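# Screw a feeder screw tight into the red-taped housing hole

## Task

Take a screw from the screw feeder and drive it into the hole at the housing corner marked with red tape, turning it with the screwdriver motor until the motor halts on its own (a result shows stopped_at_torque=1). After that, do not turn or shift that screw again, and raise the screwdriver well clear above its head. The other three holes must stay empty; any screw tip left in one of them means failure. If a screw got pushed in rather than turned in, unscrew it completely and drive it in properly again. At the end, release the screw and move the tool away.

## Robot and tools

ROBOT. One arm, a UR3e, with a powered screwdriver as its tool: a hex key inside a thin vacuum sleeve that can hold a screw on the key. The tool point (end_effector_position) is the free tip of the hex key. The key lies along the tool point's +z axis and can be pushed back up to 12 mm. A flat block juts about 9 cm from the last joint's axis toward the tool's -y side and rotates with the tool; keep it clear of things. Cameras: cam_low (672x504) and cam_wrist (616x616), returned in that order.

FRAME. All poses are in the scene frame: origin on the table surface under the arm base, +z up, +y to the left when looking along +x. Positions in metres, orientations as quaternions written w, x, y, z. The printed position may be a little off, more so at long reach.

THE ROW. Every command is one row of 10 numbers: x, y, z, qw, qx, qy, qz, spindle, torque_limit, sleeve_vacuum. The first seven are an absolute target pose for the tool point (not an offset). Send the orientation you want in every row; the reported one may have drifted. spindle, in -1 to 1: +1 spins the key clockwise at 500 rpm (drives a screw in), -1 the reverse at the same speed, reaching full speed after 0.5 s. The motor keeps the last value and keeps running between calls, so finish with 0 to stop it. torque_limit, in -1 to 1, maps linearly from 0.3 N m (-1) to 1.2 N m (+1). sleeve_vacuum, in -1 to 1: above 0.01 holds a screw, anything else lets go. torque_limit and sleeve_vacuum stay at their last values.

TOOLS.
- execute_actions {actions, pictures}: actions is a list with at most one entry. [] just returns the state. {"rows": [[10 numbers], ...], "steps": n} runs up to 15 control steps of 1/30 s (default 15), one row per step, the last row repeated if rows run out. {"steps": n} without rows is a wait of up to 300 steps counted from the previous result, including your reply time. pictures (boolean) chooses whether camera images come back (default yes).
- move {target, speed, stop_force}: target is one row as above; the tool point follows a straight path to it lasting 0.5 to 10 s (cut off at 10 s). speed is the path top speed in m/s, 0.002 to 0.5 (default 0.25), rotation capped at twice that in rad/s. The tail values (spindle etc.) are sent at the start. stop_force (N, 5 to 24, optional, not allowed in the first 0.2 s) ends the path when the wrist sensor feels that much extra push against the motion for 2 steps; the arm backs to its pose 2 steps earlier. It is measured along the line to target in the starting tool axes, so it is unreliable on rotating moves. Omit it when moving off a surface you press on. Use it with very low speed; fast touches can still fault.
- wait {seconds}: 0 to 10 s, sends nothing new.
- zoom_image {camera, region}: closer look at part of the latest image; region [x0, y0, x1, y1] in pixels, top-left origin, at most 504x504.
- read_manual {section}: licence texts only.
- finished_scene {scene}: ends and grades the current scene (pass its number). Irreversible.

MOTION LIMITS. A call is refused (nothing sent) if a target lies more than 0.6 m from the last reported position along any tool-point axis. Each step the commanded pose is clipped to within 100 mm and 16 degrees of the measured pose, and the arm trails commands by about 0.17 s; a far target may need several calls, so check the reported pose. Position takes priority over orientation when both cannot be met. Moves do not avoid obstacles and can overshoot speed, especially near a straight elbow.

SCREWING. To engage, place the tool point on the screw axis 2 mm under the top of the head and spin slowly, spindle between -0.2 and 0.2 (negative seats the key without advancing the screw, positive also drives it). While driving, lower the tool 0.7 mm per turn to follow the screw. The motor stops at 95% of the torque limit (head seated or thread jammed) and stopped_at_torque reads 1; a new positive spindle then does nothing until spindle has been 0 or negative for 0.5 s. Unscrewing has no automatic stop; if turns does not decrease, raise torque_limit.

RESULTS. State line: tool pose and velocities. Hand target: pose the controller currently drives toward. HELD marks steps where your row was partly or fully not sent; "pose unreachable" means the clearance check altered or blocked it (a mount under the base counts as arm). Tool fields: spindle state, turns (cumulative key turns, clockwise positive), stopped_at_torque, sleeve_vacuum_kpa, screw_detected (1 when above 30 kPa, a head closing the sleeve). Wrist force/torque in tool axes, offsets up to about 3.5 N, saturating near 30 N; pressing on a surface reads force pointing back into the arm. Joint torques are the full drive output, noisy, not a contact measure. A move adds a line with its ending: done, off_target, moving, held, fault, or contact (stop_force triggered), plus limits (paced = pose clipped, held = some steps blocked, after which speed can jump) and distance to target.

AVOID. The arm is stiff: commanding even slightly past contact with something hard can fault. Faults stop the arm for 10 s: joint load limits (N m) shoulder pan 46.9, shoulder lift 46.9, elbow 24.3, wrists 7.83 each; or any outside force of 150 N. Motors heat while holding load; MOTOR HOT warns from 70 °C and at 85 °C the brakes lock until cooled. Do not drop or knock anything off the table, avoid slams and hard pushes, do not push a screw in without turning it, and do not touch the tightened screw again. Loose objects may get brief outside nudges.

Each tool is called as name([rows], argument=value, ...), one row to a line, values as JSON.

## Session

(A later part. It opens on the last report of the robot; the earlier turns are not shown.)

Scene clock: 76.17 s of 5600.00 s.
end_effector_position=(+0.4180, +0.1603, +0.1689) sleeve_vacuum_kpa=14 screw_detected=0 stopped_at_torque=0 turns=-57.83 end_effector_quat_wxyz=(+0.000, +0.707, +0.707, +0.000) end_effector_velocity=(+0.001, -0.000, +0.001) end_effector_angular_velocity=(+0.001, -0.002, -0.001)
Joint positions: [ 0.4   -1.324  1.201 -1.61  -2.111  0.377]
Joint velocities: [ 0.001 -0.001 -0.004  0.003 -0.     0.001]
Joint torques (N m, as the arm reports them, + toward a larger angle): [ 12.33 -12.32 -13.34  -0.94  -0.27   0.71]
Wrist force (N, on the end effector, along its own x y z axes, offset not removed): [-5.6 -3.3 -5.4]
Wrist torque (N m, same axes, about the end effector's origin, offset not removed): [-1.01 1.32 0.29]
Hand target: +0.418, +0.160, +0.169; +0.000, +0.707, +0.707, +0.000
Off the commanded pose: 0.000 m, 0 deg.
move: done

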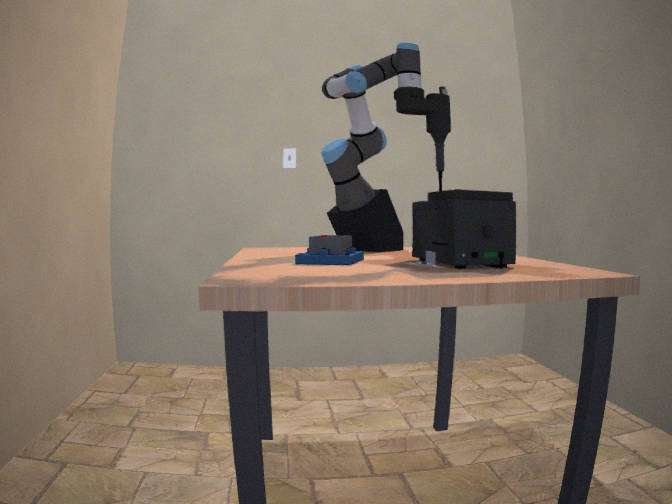

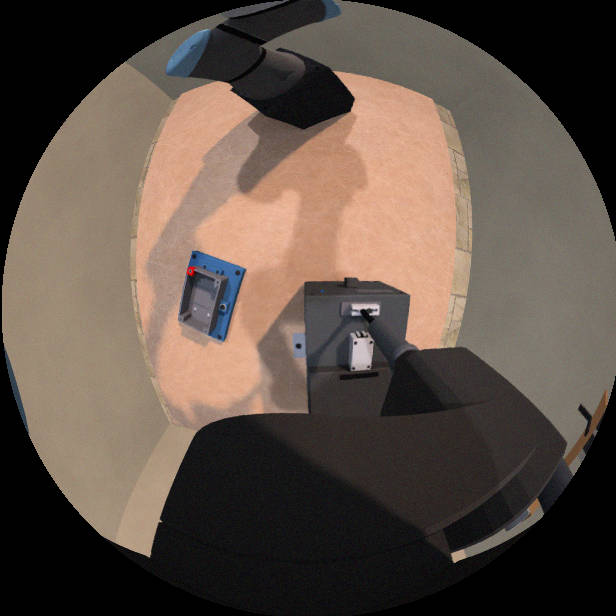

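move(target=[0.418,0.1603,0.172,0,0.707,0.707,0,-0.15,0,1], speed=0.002)

zoom_image(camera="cam_wrist", region=[345,295,385,335])

Scene clock: 81.80 s of 5600.00 s.
end_effector_position=(+0.4180, +0.1603, +0.1719) sleeve_vacuum_kpa=14 screw_detected=0 stopped_at_torque=0 turns=-64.87 end_effector_quat_wxyz=(+0.000, +0.707, +0.707, +0.000) end_effector_velocity=(-0.001, +0.000, -0.000) end_effector_angular_velocity=(-0.001, +0.002, +0.000)
Joint positions: [ 0.404 -1.322  1.186 -1.594 -2.112  0.382]
Joint velocities: [ 0.001  0.002 -0.003  0.003 -0.     0.002]
Joint torques (N m, as the arm reports them, + toward a larger angle): [ 13.19 -14.1  -14.48  -1.26  -0.16   0.66]
Wrist force (N, on the end effector, along its own x y z axes, offset not removed): [-1.4 -3.1 0.0]
Wrist torque (N m, same axes, about the end effector's origin, offset not removed): [-0.77 0.49 0.31]
Hand target: +0.418, +0.160, +0.172; +0.000, +0.707, +0.707, +0.000
Off the commanded pose: 0.000 m, 0 deg.
move: done

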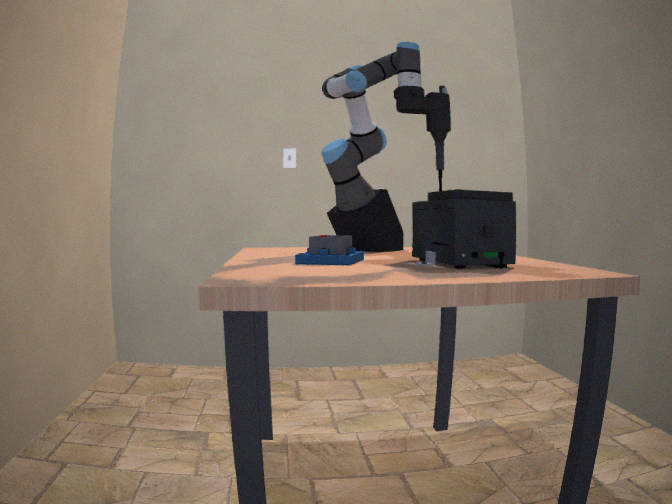

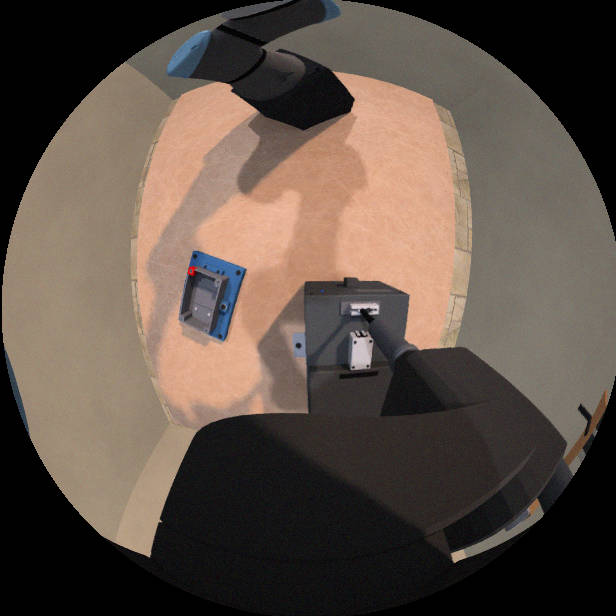

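Region (345, 295, 385, 335) of cam_wrist's 616x616 image, scaled by 12.600, with more detail than that image has.

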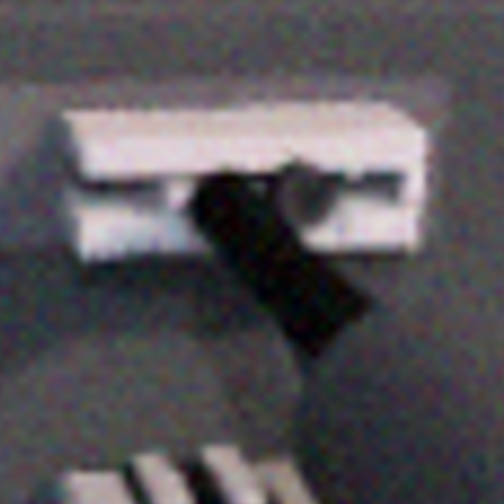

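move(target=[0.426,0.1643,0.1725,0,0.707,0.707,0,0,0,1], speed=0.01)

zoom_image(camera="cam_wrist", region=[345,295,385,335])

Scene clock: 87.30 s of 5600.00 s.
end_effector_position=(+0.4256, +0.1641, +0.1725) sleeve_vacuum_kpa=14 screw_detected=0 stopped_at_torque=0 turns=-70.33 end_effector_quat_wxyz=(+0.000, +0.707, +0.707, +0.000) end_effector_velocity=(+0.002, +0.002, -0.000) end_effector_angular_velocity=(-0.001, +0.002, +0.002)
Joint positions: [ 0.407 -1.283  1.127 -1.573 -2.112  0.384]
Joint velocities: [ 0.002  0.018 -0.025  0.01  -0.     0.001]
Joint torques (N m, as the arm reports them, + toward a larger angle): [ 13.43 -13.88 -14.31  -1.34  -0.2    0.82]
Wrist force (N, on the end effector, along its own x y z axes, offset not removed): [-1.3 0.1 1.0]
Wrist torque (N m, same axes, about the end effector's origin, offset not removed): [0.07 0.50 0.05]
Hand target: +0.426, +0.164, +0.173; +0.000, +0.707, +0.707, +0.000
Off the commanded pose: 0.000 m, 0 deg.
move: done

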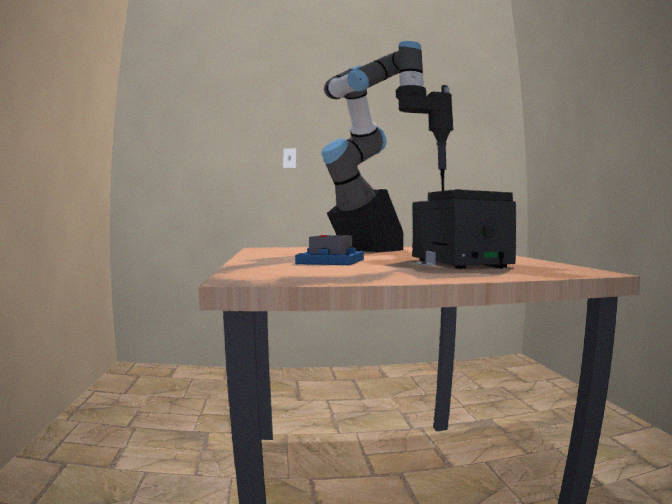

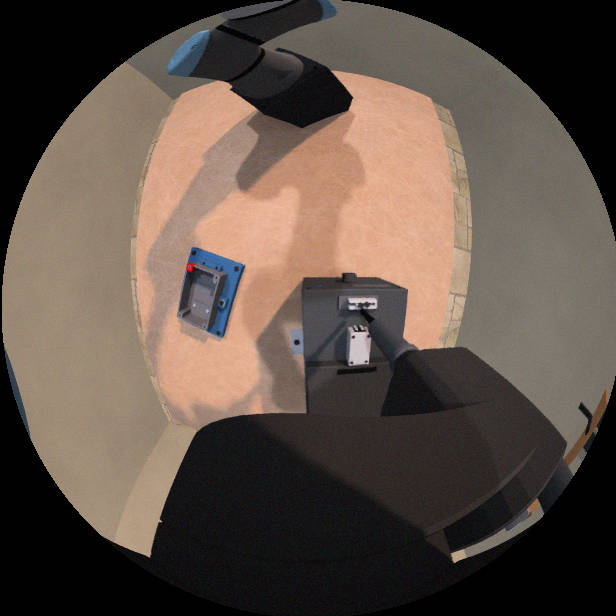

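Region (345, 295, 385, 335) of cam_wrist's 616x616 image, scaled by 12.600, with more detail than that image has.

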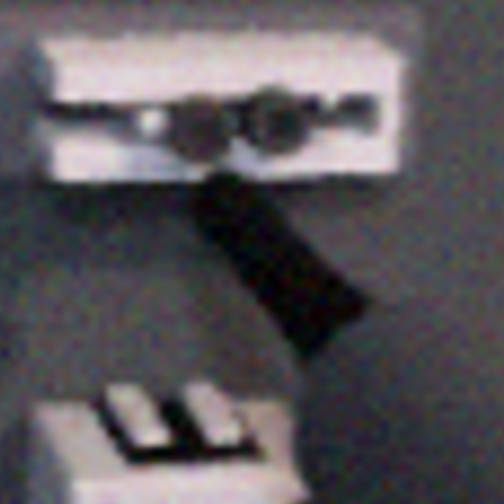

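move(target=[0.4195,0.1618,0.1725,0,0.707,0.707,0,0,0,1], speed=0.01)

move(target=[0.4195,0.1618,0.168,0,0.707,0.707,0,-0.15,0,1], speed=0.002)

wait(seconds=1.5)

zoom_image(camera="cam_wrist", region=[345,295,385,335])

Scene clock: 99.40 s of 5600.00 s.
end_effector_position=(+0.4199, +0.1619, +0.1725) sleeve_vacuum_kpa=14 screw_detected=0 stopped_at_torque=0 turns=-70.33 end_effector_quat_wxyz=(-0.000, +0.707, +0.707, -0.000) end_effector_velocity=(-0.002, -0.000, -0.001) end_effector_angular_velocity=(+0.000, -0.000, +0.000)
Joint positions: [ 0.407 -1.31   1.167 -1.585 -2.112  0.385]
Joint velocities: [ 0.    -0.011  0.021 -0.01   0.    -0.   ]
Joint torques (N m, as the arm reports them, + toward a larger angle): [ 13.21 -19.17  -9.92  -3.1   -0.09   0.57]
Wrist force (N, on the end effector, along its own x y z axes, offset not removed): [-0.8 -0.7 -0.7]
Wrist torque (N m, same axes, about the end effector's origin, offset not removed): [-0.35 0.26 0.03]
Hand target: +0.420, +0.162, +0.172; -0.000, +0.707, +0.707, -0.000
Off the commanded pose: 0.000 m, 0 deg.
After step 90, 8.17 s passed at rest.
move: done

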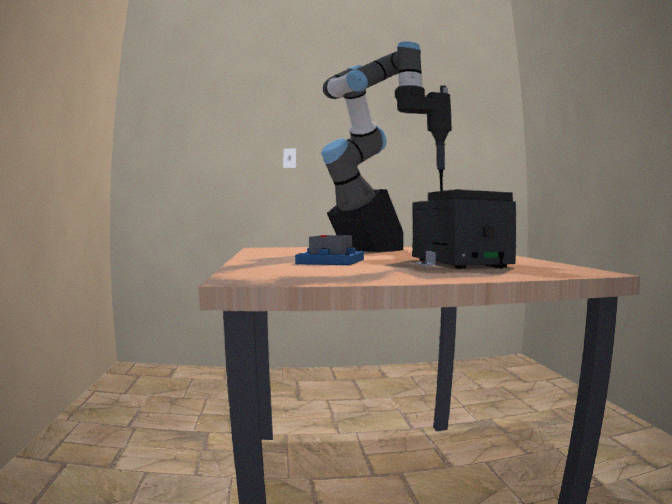

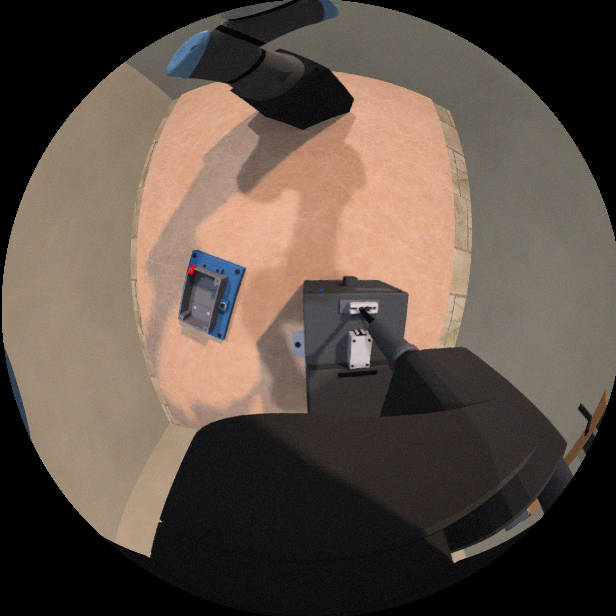

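Scene clock: 101.87 s of 5600.00 s.
end_effector_position=(+0.4195, +0.1618, +0.1681) sleeve_vacuum_kpa=14 screw_detected=0 stopped_at_torque=0 turns=-73.38 end_effector_quat_wxyz=(-0.000, +0.707, +0.707, -0.000) end_effector_velocity=(-0.000, -0.000, -0.000) end_effector_angular_velocity=(+0.000, +0.000, -0.000)
Joint positions: [ 0.401 -1.315  1.193 -1.61  -2.111  0.378]
Joint velocities: [-0.001 -0.002  0.005 -0.003  0.    -0.001]
Joint torques (N m, as the arm reports them, + toward a larger angle): [  7.58 -18.09  -8.55  -2.74   1.47  -0.67]
Wrist force (N, on the end effector, along its own x y z axes, offset not removed): [-0.9 -2.5 -9.2]
Wrist torque (N m, same axes, about the end effector's origin, offset not removed): [-0.63 0.02 0.09]
Hand target: +0.420, +0.162, +0.168; -0.000, +0.707, +0.707, +0.000
Off the commanded pose: 0.000 m, 0 deg.
move: done

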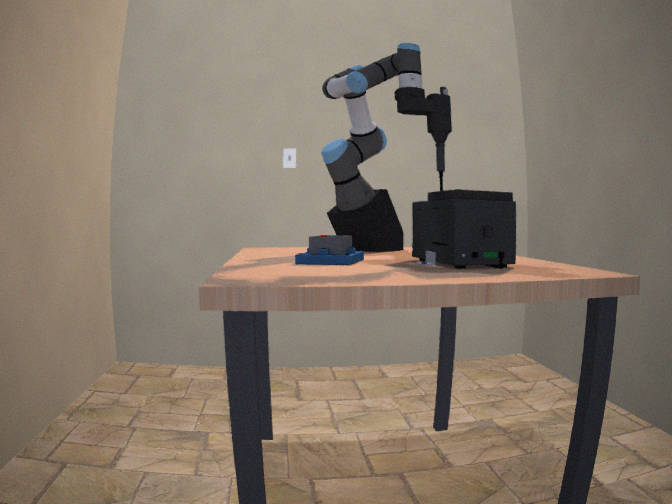

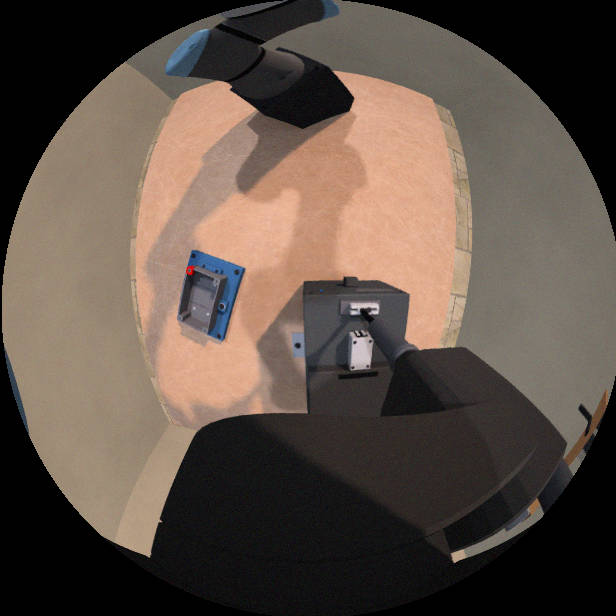

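Scene clock: 103.37 s of 5600.00 s.
end_effector_position=(+0.4195, +0.1618, +0.1680) sleeve_vacuum_kpa=14 screw_detected=0 stopped_at_torque=0 turns=-75.26 end_effector_quat_wxyz=(-0.000, +0.707, +0.707, -0.000) end_effector_velocity=(-0.000, +0.000, -0.000) end_effector_angular_velocity=(-0.001, +0.001, +0.001)
Joint positions: [ 0.401 -1.315  1.193 -1.611 -2.111  0.377]
Joint velocities: [ 0.     0.002 -0.001  0.001 -0.     0.   ]
Joint torques (N m, as the arm reports them, + toward a larger angle): [  7.45 -18.07  -8.51  -2.75   1.47  -0.61]
Wrist force (N, on the end effector, along its own x y z axes, offset not removed): [-3.7 -2.5 -6.2]
Wrist torque (N m, same axes, about the end effector's origin, offset not removed): [-0.55 1.05 0.29]
Hand target: +0.420, +0.162, +0.168; -0.000, +0.707, +0.707, +0.000
Off the commanded pose: 0.000 m, 0 deg.
Steps of this call (steps 1 to 45: nothing new was sent). Readings (end_effector_position | what the end effector reports):
1: (+0.4195, +0.1618, +0.1681) | sleeve_vacuum_kpa=14 screw_detected=0 stopped_at_torque=0 turns=-73.43
2: (+0.4195, +0.1618, +0.1680) | sleeve_vacuum_kpa=14 screw_detected=0 stopped_at_torque=0 turns=-73.47
4: (+0.4195, +0.1618, +0.1680) | sleeve_vacuum_kpa=14 screw_detected=0 stopped_at_torque=0 turns=-73.55
8: (+0.4195, +0.1618, +0.1680) | sleeve_vacuum_kpa=14 screw_detected=0 stopped_at_torque=0 turns=-73.72
45: the state above

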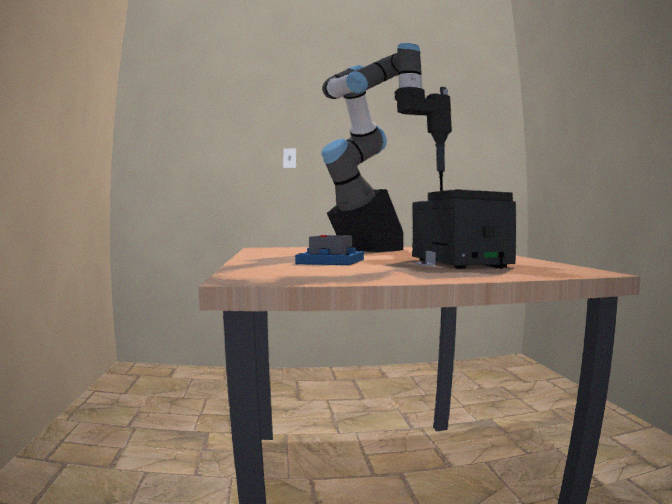

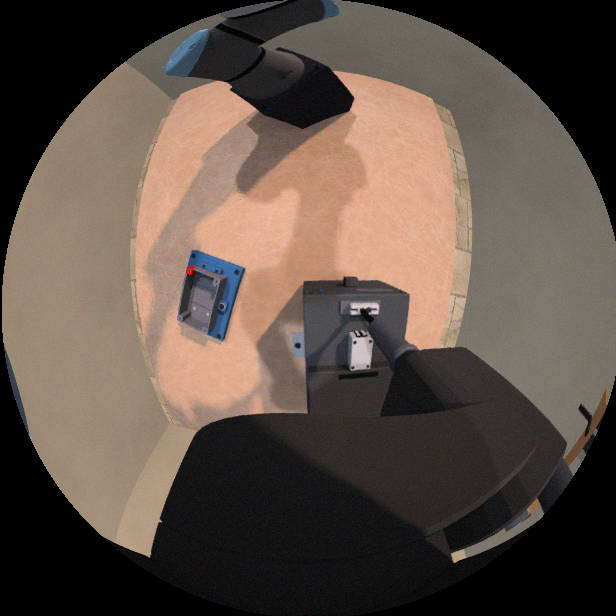

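Region (345, 295, 385, 335) of cam_wrist's 616x616 image, scaled by 12.600, with more detail than that image has.

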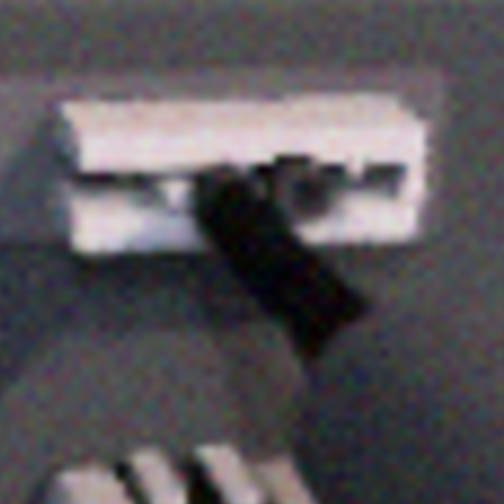

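execute_actions([
  {"rows":[[0.4190,0.1614,0.168,0,0.707,0.707,0,-0.2,0,1]]},
], pictures=false)

execute_actions([
  {"steps":30},
], pictures=false)

execute_actions([
  {"rows":[[0.4186,0.1618,0.168,0,0.707,0.707,0,-0.2,0,1]]},
], pictures=false)

execute_actions([
  {"steps":30},
], pictures=false)

execute_actions([
  {"rows":[[0.4190,0.1606,0.168,0,0.707,0.707,0,-0.2,0,1]]},
], pictures=false)

execute_actions([
  {"steps":30},
], pictures=false)

Scene clock: 114.63 s of 5600.00 s.
end_effector_position=(+0.4190, +0.1614, +0.1680) sleeve_vacuum_kpa=14 screw_detected=0 stopped_at_torque=0 turns=-89.55 end_effector_quat_wxyz=(-0.000, +0.707, +0.707, -0.000) end_effector_velocity=(+0.001, -0.000, +0.001) end_effector_angular_velocity=(+0.001, -0.003, -0.001)
Joint positions: [ 0.4   -1.318  1.197 -1.612 -2.111  0.377]
Joint velocities: [-0.    -0.003  0.001 -0.001  0.    -0.001]
Joint torques (N m, as the arm reports them, + toward a larger angle): [  7.41 -18.45  -8.69  -2.73   1.47  -0.6 ]
Wrist force (N, on the end effector, along its own x y z axes, offset not removed): [-2.0 -1.5 -4.2]
Wrist torque (N m, same axes, about the end effector's origin, offset not removed): [-0.36 0.57 0.17]
Hand target: +0.419, +0.161, +0.168; -0.000, +0.707, +0.707, -0.000
Off the commanded pose: 0.000 m, 0 deg.
Steps of this call (steps 1 to 323: nothing new was sent; steps 324 to 338: all 15 steps of this action). Readings (end_effector_position | what the end effector reports):
324: (+0.4195, +0.1618, +0.1680) | sleeve_vacuum_kpa=14 screw_detected=0 stopped_at_torque=0 turns=-88.77
325: (+0.4195, +0.1618, +0.1680) | sleeve_vacuum_kpa=14 screw_detected=0 stopped_at_torque=0 turns=-88.83
327: (+0.4193, +0.1616, +0.1680) | sleeve_vacuum_kpa=14 screw_detected=0 stopped_at_torque=0 turns=-88.94
331: (+0.4191, +0.1615, +0.1680) | sleeve_vacuum_kpa=14 screw_detected=0 stopped_at_torque=0 turns=-89.16
338: the state above

Scene clock: 115.63 s of 5600.00 s.
end_effector_position=(+0.4190, +0.1614, +0.1680) sleeve_vacuum_kpa=14 screw_detected=0 stopped_at_torque=0 turns=-91.22 end_effector_quat_wxyz=(-0.000, +0.707, +0.707, -0.000) end_effector_velocity=(-0.000, +0.000, -0.000) end_effector_angular_velocity=(-0.000, +0.000, -0.000)
Joint positions: [ 0.4   -1.318  1.197 -1.612 -2.111  0.377]
Joint velocities: [-0.  0.  0. -0.  0.  0.]
Joint torques (N m, as the arm reports them, + toward a larger angle): [  7.65 -17.87  -8.4   -2.66   1.51  -0.63]
Wrist force (N, on the end effector, along its own x y z axes, offset not removed): [0.1 -3.4 -4.0]
Wrist torque (N m, same axes, about the end effector's origin, offset not removed): [-0.89 -0.08 0.10]
Hand target: +0.419, +0.161, +0.168; -0.000, +0.707, +0.707, -0.000
Off the commanded pose: 0.000 m, 0 deg.
Steps of this call (steps 1 to 30: nothing new was sent). Readings (end_effector_position | what the end effector reports):
1: (+0.4190, +0.1614, +0.1680) | sleeve_vacuum_kpa=14 screw_detected=0 stopped_at_torque=0 turns=-89.60
2: (+0.4190, +0.1614, +0.1680) | sleeve_vacuum_kpa=14 screw_detected=0 stopped_at_torque=0 turns=-89.66
4: (+0.4190, +0.1614, +0.1680) | sleeve_vacuum_kpa=14 screw_detected=0 stopped_at_torque=0 turns=-89.77
8: (+0.4190, +0.1614, +0.1680) | sleeve_vacuum_kpa=14 screw_detected=0 stopped_at_torque=0 turns=-89.99
30: the state above

Scene clock: 116.13 s of 5600.00 s.
end_effector_position=(+0.4186, +0.1618, +0.1680) sleeve_vacuum_kpa=14 screw_detected=0 stopped_at_torque=0 turns=-92.05 end_effector_quat_wxyz=(-0.000, +0.707, +0.707, +0.000) end_effector_velocity=(-0.001, +0.000, -0.001) end_effector_angular_velocity=(-0.001, +0.002, +0.002)
Joint positions: [ 0.402 -1.318  1.199 -1.613 -2.111  0.378]
Joint velocities: [ 0.     0.002  0.001 -0.    -0.    -0.   ]
Joint torques (N m, as the arm reports them, + toward a larger angle): [ 12.34 -17.96  -8.64  -2.79  -0.6    0.72]
Wrist force (N, on the end effector, along its own x y z axes, offset not removed): [-1.9 -2.7 -2.4]
Wrist torque (N m, same axes, about the end effector's origin, offset not removed): [-0.68 0.74 0.12]
Hand target: +0.419, +0.162, +0.168; -0.000, +0.707, +0.707, -0.000
Off the commanded pose: 0.000 m, 0 deg.
Steps of this call (steps 1 to 15: all 15 steps of this action). Readings (end_effector_position | what the end effector reports):
1: (+0.4190, +0.1614, +0.1680) | sleeve_vacuum_kpa=14 screw_detected=0 stopped_at_torque=0 turns=-91.27
2: (+0.4190, +0.1614, +0.1680) | sleeve_vacuum_kpa=14 screw_detected=0 stopped_at_torque=0 turns=-91.33
4: (+0.4188, +0.1615, +0.1680) | sleeve_vacuum_kpa=14 screw_detected=0 stopped_at_torque=0 turns=-91.44
8: (+0.4187, +0.1617, +0.1680) | sleeve_vacuum_kpa=14 screw_detected=0 stopped_at_torque=0 turns=-91.66
15: the state above

Scene clock: 117.13 s of 5600.00 s.
end_effector_position=(+0.4186, +0.1618, +0.1680) sleeve_vacuum_kpa=14 screw_detected=0 stopped_at_torque=0 turns=-93.72 end_effector_quat_wxyz=(+0.000, +0.707, +0.707, -0.000) end_effector_velocity=(+0.001, -0.000, +0.001) end_effector_angular_velocity=(+0.000, -0.002, +0.001)
Joint positions: [ 0.402 -1.318  1.199 -1.613 -2.111  0.378]
Joint velocities: [-0.    -0.001 -0.001 -0.    -0.    -0.002]
Joint torques (N m, as the arm reports them, + toward a larger angle): [ 12.2  -18.07  -8.61  -2.8   -0.57   0.71]
Wrist force (N, on the end effector, along its own x y z axes, offset not removed): [-0.2 -2.7 -6.3]
Wrist torque (N m, same axes, about the end effector's origin, offset not removed): [-0.76 -0.08 0.24]
Hand target: +0.419, +0.162, +0.168; -0.000, +0.707, +0.707, -0.000
Off the commanded pose: 0.000 m, 0 deg.
Steps of this call (steps 1 to 30: nothing new was sent). Readings (end_effector_position | what the end effector reports):
1: (+0.4186, +0.1618, +0.1680) | sleeve_vacuum_kpa=14 screw_detected=0 stopped_at_torque=0 turns=-92.10
2: (+0.4186, +0.1618, +0.1680) | sleeve_vacuum_kpa=14 screw_detected=0 stopped_at_torque=0 turns=-92.16
4: (+0.4186, +0.1618, +0.1680) | sleeve_vacuum_kpa=14 screw_detected=0 stopped_at_torque=0 turns=-92.27
8: (+0.4186, +0.1618, +0.1680) | sleeve_vacuum_kpa=14 screw_detected=0 stopped_at_torque=0 turns=-92.49
30: the state above

Scene clock: 117.63 s of 5600.00 s.
end_effector_position=(+0.4190, +0.1606, +0.1680) sleeve_vacuum_kpa=14 screw_detected=0 stopped_at_torque=0 turns=-94.55 end_effector_quat_wxyz=(+0.000, +0.707, +0.707, +0.000) end_effector_velocity=(-0.000, -0.001, -0.000) end_effector_angular_velocity=(-0.001, +0.001, +0.000)
Joint positions: [ 0.399 -1.32   1.199 -1.613 -2.111  0.375]
Joint velocities: [-0.001 -0.001  0.001  0.001  0.    -0.001]
Joint torques (N m, as the arm reports them, + toward a larger angle): [  7.76 -18.41  -8.22  -2.67   1.51  -0.66]
Wrist force (N, on the end effector, along its own x y z axes, offset not removed): [1.0 0.2 -6.4]
Wrist torque (N m, same axes, about the end effector's origin, offset not removed): [0.01 -0.40 -0.03]
Hand target: +0.419, +0.161, +0.168; +0.000, +0.707, +0.707, +0.000
Off the commanded pose: 0.000 m, 0 deg.
Steps of this call (steps 1 to 15: all 15 steps of this action). Readings (end_effector_position | what the end effector reports):
1: (+0.4186, +0.1618, +0.1680) | sleeve_vacuum_kpa=14 screw_detected=0 stopped_at_torque=0 turns=-93.77
2: (+0.4186, +0.1617, +0.1680) | sleeve_vacuum_kpa=14 screw_detected=0 stopped_at_torque=0 turns=-93.83
4: (+0.4188, +0.1613, +0.1680) | sleeve_vacuum_kpa=14 screw_detected=0 stopped_at_torque=0 turns=-93.94
8: (+0.4189, +0.1609, +0.1680) | sleeve_vacuum_kpa=14 screw_detected=0 stopped_at_torque=0 turns=-94.16
15: the state above

Scene clock: 118.63 s of 5600.00 s.
end_effector_position=(+0.4190, +0.1606, +0.1680) sleeve_vacuum_kpa=14 screw_detected=0 stopped_at_torque=0 turns=-96.22 end_effector_quat_wxyz=(+0.000, +0.707, +0.707, +0.000) end_effector_velocity=(+0.000, -0.001, +0.001) end_effector_angular_velocity=(+0.001, -0.002, -0.001)
Joint positions: [ 0.399 -1.32   1.199 -1.613 -2.111  0.375]
Joint velocities: [-0.    -0.003 -0.001  0.001  0.    -0.001]
Joint torques (N m, as the arm reports them, + toward a larger angle): [  7.46 -17.97  -8.32  -2.7    1.54  -0.64]
Wrist force (N, on the end effector, along its own x y z axes, offset not removed): [-1.1 -2.5 -7.2]
Wrist torque (N m, same axes, about the end effector's origin, offset not removed): [-0.78 -0.02 0.30]
Hand target: +0.419, +0.161, +0.168; +0.000, +0.707, +0.707, +0.000
Off the commanded pose: 0.000 m, 0 deg.
Steps of this call (steps 1 to 30: nothing new was sent). Readings (end_effector_position | what the end effector reports):
1: (+0.4190, +0.1606, +0.1680) | sleeve_vacuum_kpa=14 screw_detected=0 stopped_at_torque=0 turns=-94.60
2: (+0.4190, +0.1606, +0.1680) | sleeve_vacuum_kpa=14 screw_detected=0 stopped_at_torque=0 turns=-94.66
4: (+0.4190, +0.1606, +0.1680) | sleeve_vacuum_kpa=14 screw_detected=0 stopped_at_torque=0 turns=-94.77
8: (+0.4190, +0.1606, +0.1680) | sleeve_vacuum_kpa=14 screw_detected=0 stopped_at_torque=0 turns=-94.99
30: the state above

execute_actions([
  {"rows":[[0.4180,0.1597,0.168,0,0.707,0.707,0,-0.2,0,1]]},
], pictures=false)

execute_actions([
  {"steps":30},
], pictures=false)

execute_actions([
  {"rows":[[0.4172,0.1597,0.168,0,0.707,0.707,0,-0.2,0,1]]},
], pictures=false)

execute_actions([
  {"steps":30},
], pictures=false)

execute_actions([
  {"rows":[[0.4172,0.1607,0.168,0,0.707,0.707,0,-0.2,0,1]]},
], pictures=false)

execute_actions([
  {"steps":30},
])

zoom_image(camera="cam_wrist", region=[345,295,385,335])

Scene clock: 133.60 s of 5600.00 s.
end_effector_position=(+0.4180, +0.1597, +0.1680) sleeve_vacuum_kpa=14 screw_detected=0 stopped_at_torque=0 turns=-121.16 end_effector_quat_wxyz=(-0.000, +0.707, +0.707, -0.000) end_effector_velocity=(-0.001, -0.000, -0.000) end_effector_angular_velocity=(-0.001, +0.002, +0.002)
Joint positions: [ 0.398 -1.326  1.207 -1.615 -2.111  0.374]
Joint velocities: [-0.001 -0.001  0.002  0.001 -0.    -0.002]
Joint torques (N m, as the arm reports them, + toward a larger angle): [  7.69 -18.86  -8.08  -2.6    1.78  -0.66]
Wrist force (N, on the end effector, along its own x y z axes, offset not removed): [-1.7 -2.5 -3.4]
Wrist torque (N m, same axes, about the end effector's origin, offset not removed): [-0.78 0.47 0.17]
Hand target: +0.418, +0.160, +0.168; -0.000, +0.707, +0.707, -0.000
Off the commanded pose: 0.000 m, 0 deg.
Steps of this call (steps 1 to 434: nothing new was sent; steps 435 to 449: all 15 steps of this action). Readings (end_effector_position | what the end effector reports):
435: (+0.4190, +0.1606, +0.1680) | sleeve_vacuum_kpa=14 screw_detected=0 stopped_at_torque=0 turns=-120.38
436: (+0.4189, +0.1605, +0.1680) | sleeve_vacuum_kpa=14 screw_detected=0 stopped_at_torque=0 turns=-120.44
438: (+0.4186, +0.1602, +0.1680) | sleeve_vacuum_kpa=14 screw_detected=0 stopped_at_torque=0 turns=-120.55
442: (+0.4182, +0.1599, +0.1680) | sleeve_vacuum_kpa=14 screw_detected=0 stopped_at_torque=0 turns=-120.77
449: the state above

Scene clock: 134.60 s of 5600.00 s.
end_effector_position=(+0.4180, +0.1597, +0.1680) sleeve_vacuum_kpa=14 screw_detected=0 stopped_at_torque=0 turns=-122.83 end_effector_quat_wxyz=(-0.000, +0.707, +0.707, -0.000) end_effector_velocity=(+0.000, -0.000, +0.000) end_effector_angular_velocity=(+0.000, -0.001, -0.001)
Joint positions: [ 0.397 -1.327  1.207 -1.615 -2.111  0.374]
Joint velocities: [-0.    -0.001  0.001 -0.001  0.     0.   ]
Joint torques (N m, as the arm reports them, + toward a larger angle): [  7.95 -17.8   -8.47  -2.63   1.74  -0.63]
Wrist force (N, on the end effector, along its own x y z axes, offset not removed): [-0.6 -0.8 -6.4]
Wrist torque (N m, same axes, about the end effector's origin, offset not removed): [-0.34 -0.12 0.07]
Hand target: +0.418, +0.160, +0.168; -0.000, +0.707, +0.707, -0.000
Off the commanded pose: 0.000 m, 0 deg.
Steps of this call (steps 1 to 30: nothing new was sent). Readings (end_effector_position | what the end effector reports):
1: (+0.4180, +0.1597, +0.1680) | sleeve_vacuum_kpa=14 screw_detected=0 stopped_at_torque=0 turns=-121.21
2: (+0.4180, +0.1597, +0.1680) | sleeve_vacuum_kpa=14 screw_detected=0 stopped_at_torque=0 turns=-121.27
4: (+0.4180, +0.1597, +0.1680) | sleeve_vacuum_kpa=14 screw_detected=0 stopped_at_torque=0 turns=-121.38
8: (+0.4180, +0.1597, +0.1680) | sleeve_vacuum_kpa=14 screw_detected=0 stopped_at_torque=0 turns=-121.60
30: the state above

Scene clock: 135.10 s of 5600.00 s.
end_effector_position=(+0.4172, +0.1597, +0.1680) sleeve_vacuum_kpa=14 screw_detected=0 stopped_at_torque=0 turns=-123.66 end_effector_quat_wxyz=(-0.000, +0.707, +0.707, -0.000) end_effector_velocity=(-0.000, +0.000, -0.000) end_effector_angular_velocity=(+0.000, -0.000, +0.002)
Joint positions: [ 0.398 -1.329  1.212 -1.617 -2.111  0.374]
Joint velocities: [ 0.001 -0.001  0.002 -0.001 -0.    -0.001]
Joint torques (N m, as the arm reports them, + toward a larger angle): [ 13.03 -19.82  -9.91  -3.18  -0.25   0.72]
Wrist force (N, on the end effector, along its own x y z axes, offset not removed): [-1.2 -0.5 0.2]
Wrist torque (N m, same axes, about the end effector's origin, offset not removed): [-0.11 0.32 -0.02]
Hand target: +0.417, +0.160, +0.168; -0.000, +0.707, +0.707, -0.000
Off the commanded pose: 0.000 m, 0 deg.
Steps of this call (steps 1 to 15: all 15 steps of this action). Readings (end_effector_position | what the end effector reports):
1: (+0.4180, +0.1597, +0.1680) | sleeve_vacuum_kpa=14 screw_detected=0 stopped_at_torque=0 turns=-122.88
2: (+0.4179, +0.1597, +0.1680) | sleeve_vacuum_kpa=14 screw_detected=0 stopped_at_torque=0 turns=-122.94
4: (+0.4177, +0.1597, +0.1680) | sleeve_vacuum_kpa=14 screw_detected=0 stopped_at_torque=0 turns=-123.05
8: (+0.4173, +0.1597, +0.1679) | sleeve_vacuum_kpa=14 screw_detected=0 stopped_at_torque=0 turns=-123.27
15: the state above

Scene clock: 136.10 s of 5600.00 s.
end_effector_position=(+0.4172, +0.1597, +0.1680) sleeve_vacuum_kpa=14 screw_detected=0 stopped_at_torque=0 turns=-125.33 end_effector_quat_wxyz=(+0.000, +0.707, +0.707, -0.000) end_effector_velocity=(-0.000, +0.000, +0.000) end_effector_angular_velocity=(+0.000, -0.000, +0.002)
Joint positions: [ 0.398 -1.329  1.212 -1.617 -2.111  0.374]
Joint velocities: [ 0.001  0.001 -0.001  0.001  0.    -0.002]
Joint torques (N m, as the arm reports them, + toward a larger angle): [ 12.96 -19.87  -9.87  -3.17  -0.11   0.69]
Wrist force (N, on the end effector, along its own x y z axes, offset not removed): [0.7 -1.9 0.0]
Wrist torque (N m, same axes, about the end effector's origin, offset not removed): [-0.50 -0.13 0.15]
Hand target: +0.417, +0.160, +0.168; -0.000, +0.707, +0.707, -0.000
Off the commanded pose: 0.000 m, 0 deg.
Steps of this call (steps 1 to 30: nothing new was sent). Readings (end_effector_position | what the end effector reports):
1: (+0.4172, +0.1597, +0.1680) | sleeve_vacuum_kpa=14 screw_detected=0 stopped_at_torque=0 turns=-123.71
2: (+0.4172, +0.1597, +0.1680) | sleeve_vacuum_kpa=14 screw_detected=0 stopped_at_torque=0 turns=-123.77
4: (+0.4172, +0.1597, +0.1680) | sleeve_vacuum_kpa=14 screw_detected=0 stopped_at_torque=0 turns=-123.88
8: (+0.4172, +0.1597, +0.1680) | sleeve_vacuum_kpa=14 screw_detected=0 stopped_at_torque=0 turns=-124.10
30: the state above

Scene clock: 136.60 s of 5600.00 s.
end_effector_position=(+0.4172, +0.1607, +0.1680) sleeve_vacuum_kpa=14 screw_detected=0 stopped_at_torque=0 turns=-126.16 end_effector_quat_wxyz=(+0.000, +0.707, +0.707, +0.000) end_effector_velocity=(+0.000, +0.001, +0.000) end_effector_angular_velocity=(+0.001, -0.001, -0.000)
Joint positions: [ 0.4   -1.327  1.21  -1.616 -2.111  0.377]
Joint velocities: [ 0.001  0.001 -0.001 -0.     0.     0.002]
Joint torques (N m, as the arm reports them, + toward a larger angle): [ 13.3  -13.73 -14.39  -1.33  -0.17   0.67]
Wrist force (N, on the end effector, along its own x y z axes, offset not removed): [-3.1 -2.1 -0.1]
Wrist torque (N m, same axes, about the end effector's origin, offset not removed): [-0.66 0.85 0.08]
Hand target: +0.417, +0.161, +0.168; +0.000, +0.707, +0.707, -0.000
Off the commanded pose: 0.000 m, 0 deg.
Steps of this call (steps 1 to 15: all 15 steps of this action). Readings (end_effector_position | what the end effector reports):
1: (+0.4172, +0.1597, +0.1680) | sleeve_vacuum_kpa=14 screw_detected=0 stopped_at_torque=0 turns=-125.38
2: (+0.4172, +0.1598, +0.1680) | sleeve_vacuum_kpa=14 screw_detected=0 stopped_at_torque=0 turns=-125.44
4: (+0.4172, +0.1601, +0.1680) | sleeve_vacuum_kpa=14 screw_detected=0 stopped_at_torque=0 turns=-125.55
8: (+0.4173, +0.1605, +0.1680) | sleeve_vacuum_kpa=14 screw_detected=0 stopped_at_torque=0 turns=-125.77
15: the state above

Scene clock: 137.60 s of 5600.00 s.
end_effector_position=(+0.4172, +0.1607, +0.1680) sleeve_vacuum_kpa=14 screw_detected=0 stopped_at_torque=0 turns=-127.83 end_effector_quat_wxyz=(+0.000, +0.707, +0.707, -0.000) end_effector_velocity=(-0.000, -0.000, -0.000) end_effector_angular_velocity=(-0.000, +0.001, +0.001)
Joint positions: [ 0.4   -1.326  1.21  -1.616 -2.111  0.377]
Joint velocities: [-0.    -0.    -0.     0.001 -0.    -0.001]
Joint torques (N m, as the arm reports them, + toward a larger angle): [ 13.18 -13.91 -14.26  -1.35  -0.11   0.69]
Wrist force (N, on the end effector, along its own x y z axes, offset not removed): [0.5 -0.2 -1.3]
Wrist torque (N m, same axes, about the end effector's origin, offset not removed): [-0.07 -0.28 0.05]
Hand target: +0.417, +0.161, +0.168; +0.000, +0.707, +0.707, -0.000
Off the commanded pose: 0.000 m, 0 deg.
Steps of this call (steps 1 to 30: nothing new was sent). Readings (end_effector_position | what the end effector reports):
1: (+0.4172, +0.1607, +0.1680) | sleeve_vacuum_kpa=14 screw_detected=0 stopped_at_torque=0 turns=-126.21
2: (+0.4172, +0.1607, +0.1680) | sleeve_vacuum_kpa=14 screw_detected=0 stopped_at_torque=0 turns=-126.27
4: (+0.4172, +0.1607, +0.1680) | sleeve_vacuum_kpa=14 screw_detected=0 stopped_at_torque=0 turns=-126.38
8: (+0.4172, +0.1607, +0.1680) | sleeve_vacuum_kpa=14 screw_detected=0 stopped_at_torque=0 turns=-126.60
30: the state above

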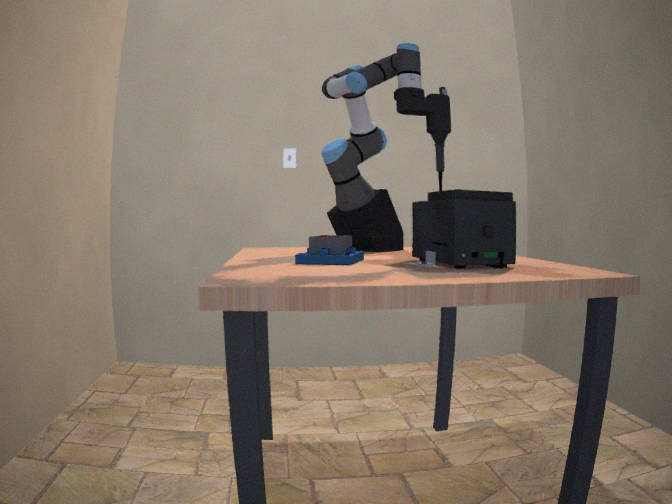

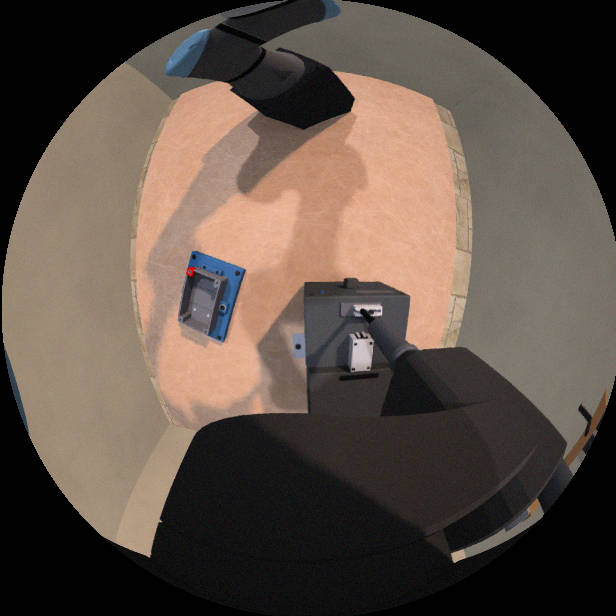

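Region (345, 295, 385, 335) of cam_wrist's 616x616 image, scaled by 12.600, with more detail than that image has.

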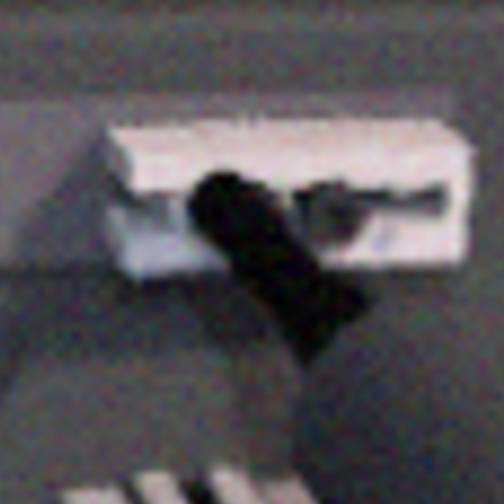

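Force vanished: the sleeve probably dropped over. Go down.

move(target=[0.4174,0.1607,0.1645,0,0.707,0.707,0,-0.15,0,1], speed=0.002, stop_force=8)

execute_actions([
  {"steps":45},
])

zoom_image(camera="cam_wrist", region=[345,295,385,335])

Scene clock: 145.70 s of 5600.00 s.
end_effector_position=(+0.4174, +0.1607, +0.1646) sleeve_vacuum_kpa=14 screw_detected=0 stopped_at_torque=0 turns=-140.51 end_effector_quat_wxyz=(-0.000, +0.707, +0.707, -0.000) end_effector_velocity=(-0.000, +0.000, -0.001) end_effector_angular_velocity=(-0.000, +0.001, -0.000)
Joint positions: [ 0.395 -1.328  1.226 -1.634 -2.11   0.371]
Joint velocities: [-0.001 -0.     0.003 -0.003  0.    -0.   ]
Joint torques (N m, as the arm reports them, + toward a larger angle): [  7.54 -17.99  -8.32  -2.46   1.69  -0.71]
Wrist force (N, on the end effector, along its own x y z axes, offset not removed): [-1.1 0.6 -5.4]
Wrist torque (N m, same axes, about the end effector's origin, offset not removed): [-0.07 0.25 0.00]
Hand target: +0.417, +0.161, +0.165; -0.000, +0.707, +0.707, -0.000
Off the commanded pose: 0.000 m, 0 deg.
move: done

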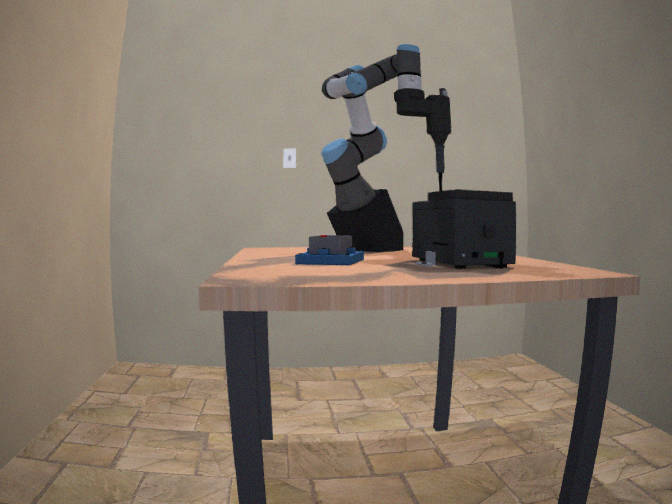

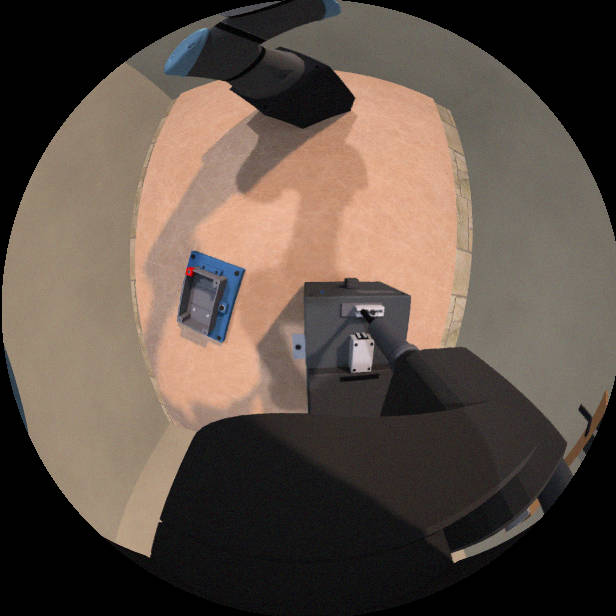

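Scene clock: 147.20 s of 5600.00 s.
end_effector_position=(+0.4174, +0.1607, +0.1645) sleeve_vacuum_kpa=14 screw_detected=0 stopped_at_torque=0 turns=-142.38 end_effector_quat_wxyz=(-0.000, +0.707, +0.707, +0.000) end_effector_velocity=(+0.000, +0.000, -0.000) end_effector_angular_velocity=(-0.000, -0.000, +0.000)
Joint positions: [ 0.395 -1.328  1.226 -1.634 -2.11   0.371]
Joint velocities: [-0.     0.001 -0.001 -0.001 -0.    -0.   ]
Joint torques (N m, as the arm reports them, + toward a larger angle): [  7.57 -17.78  -8.23  -2.44   1.65  -0.7 ]
Wrist force (N, on the end effector, along its own x y z axes, offset not removed): [-0.5 -0.6 -5.7]
Wrist torque (N m, same axes, about the end effector's origin, offset not removed): [-0.52 0.15 0.09]
Hand target: +0.417, +0.161, +0.165; -0.000, +0.707, +0.707, -0.000
Off the commanded pose: 0.000 m, 0 deg.
Steps of this call (steps 1 to 45: nothing new was sent). Readings (end_effector_position | what the end effector reports):
1: (+0.4174, +0.1607, +0.1646) | sleeve_vacuum_kpa=14 screw_detected=0 stopped_at_torque=0 turns=-140.55
2: (+0.4174, +0.1607, +0.1646) | sleeve_vacuum_kpa=14 screw_detected=0 stopped_at_torque=0 turns=-140.59
4: (+0.4174, +0.1607, +0.1645) | sleeve_vacuum_kpa=14 screw_detected=0 stopped_at_torque=0 turns=-140.67
8: (+0.4174, +0.1607, +0.1645) | sleeve_vacuum_kpa=14 screw_detected=0 stopped_at_torque=0 turns=-140.84
45: the state above

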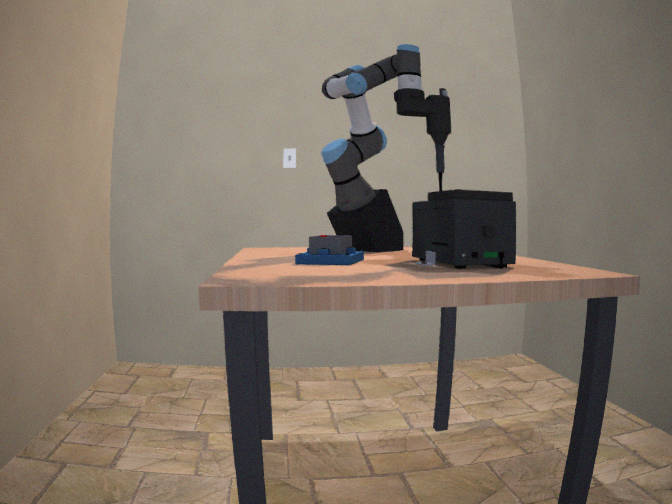

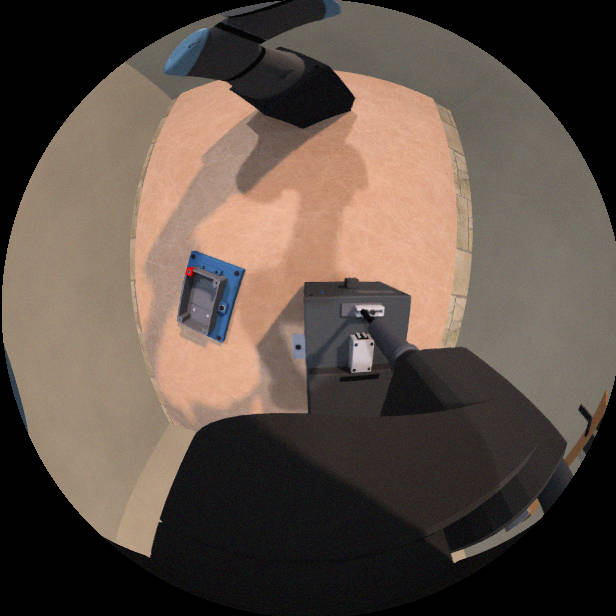

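Region (345, 295, 385, 335) of cam_wrist's 616x616 image, scaled by 12.600, with more detail than that image has.

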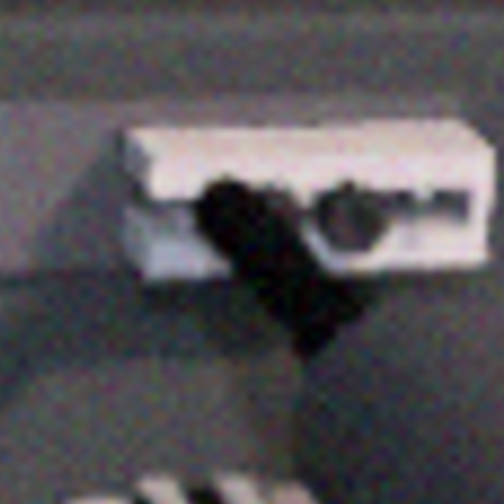

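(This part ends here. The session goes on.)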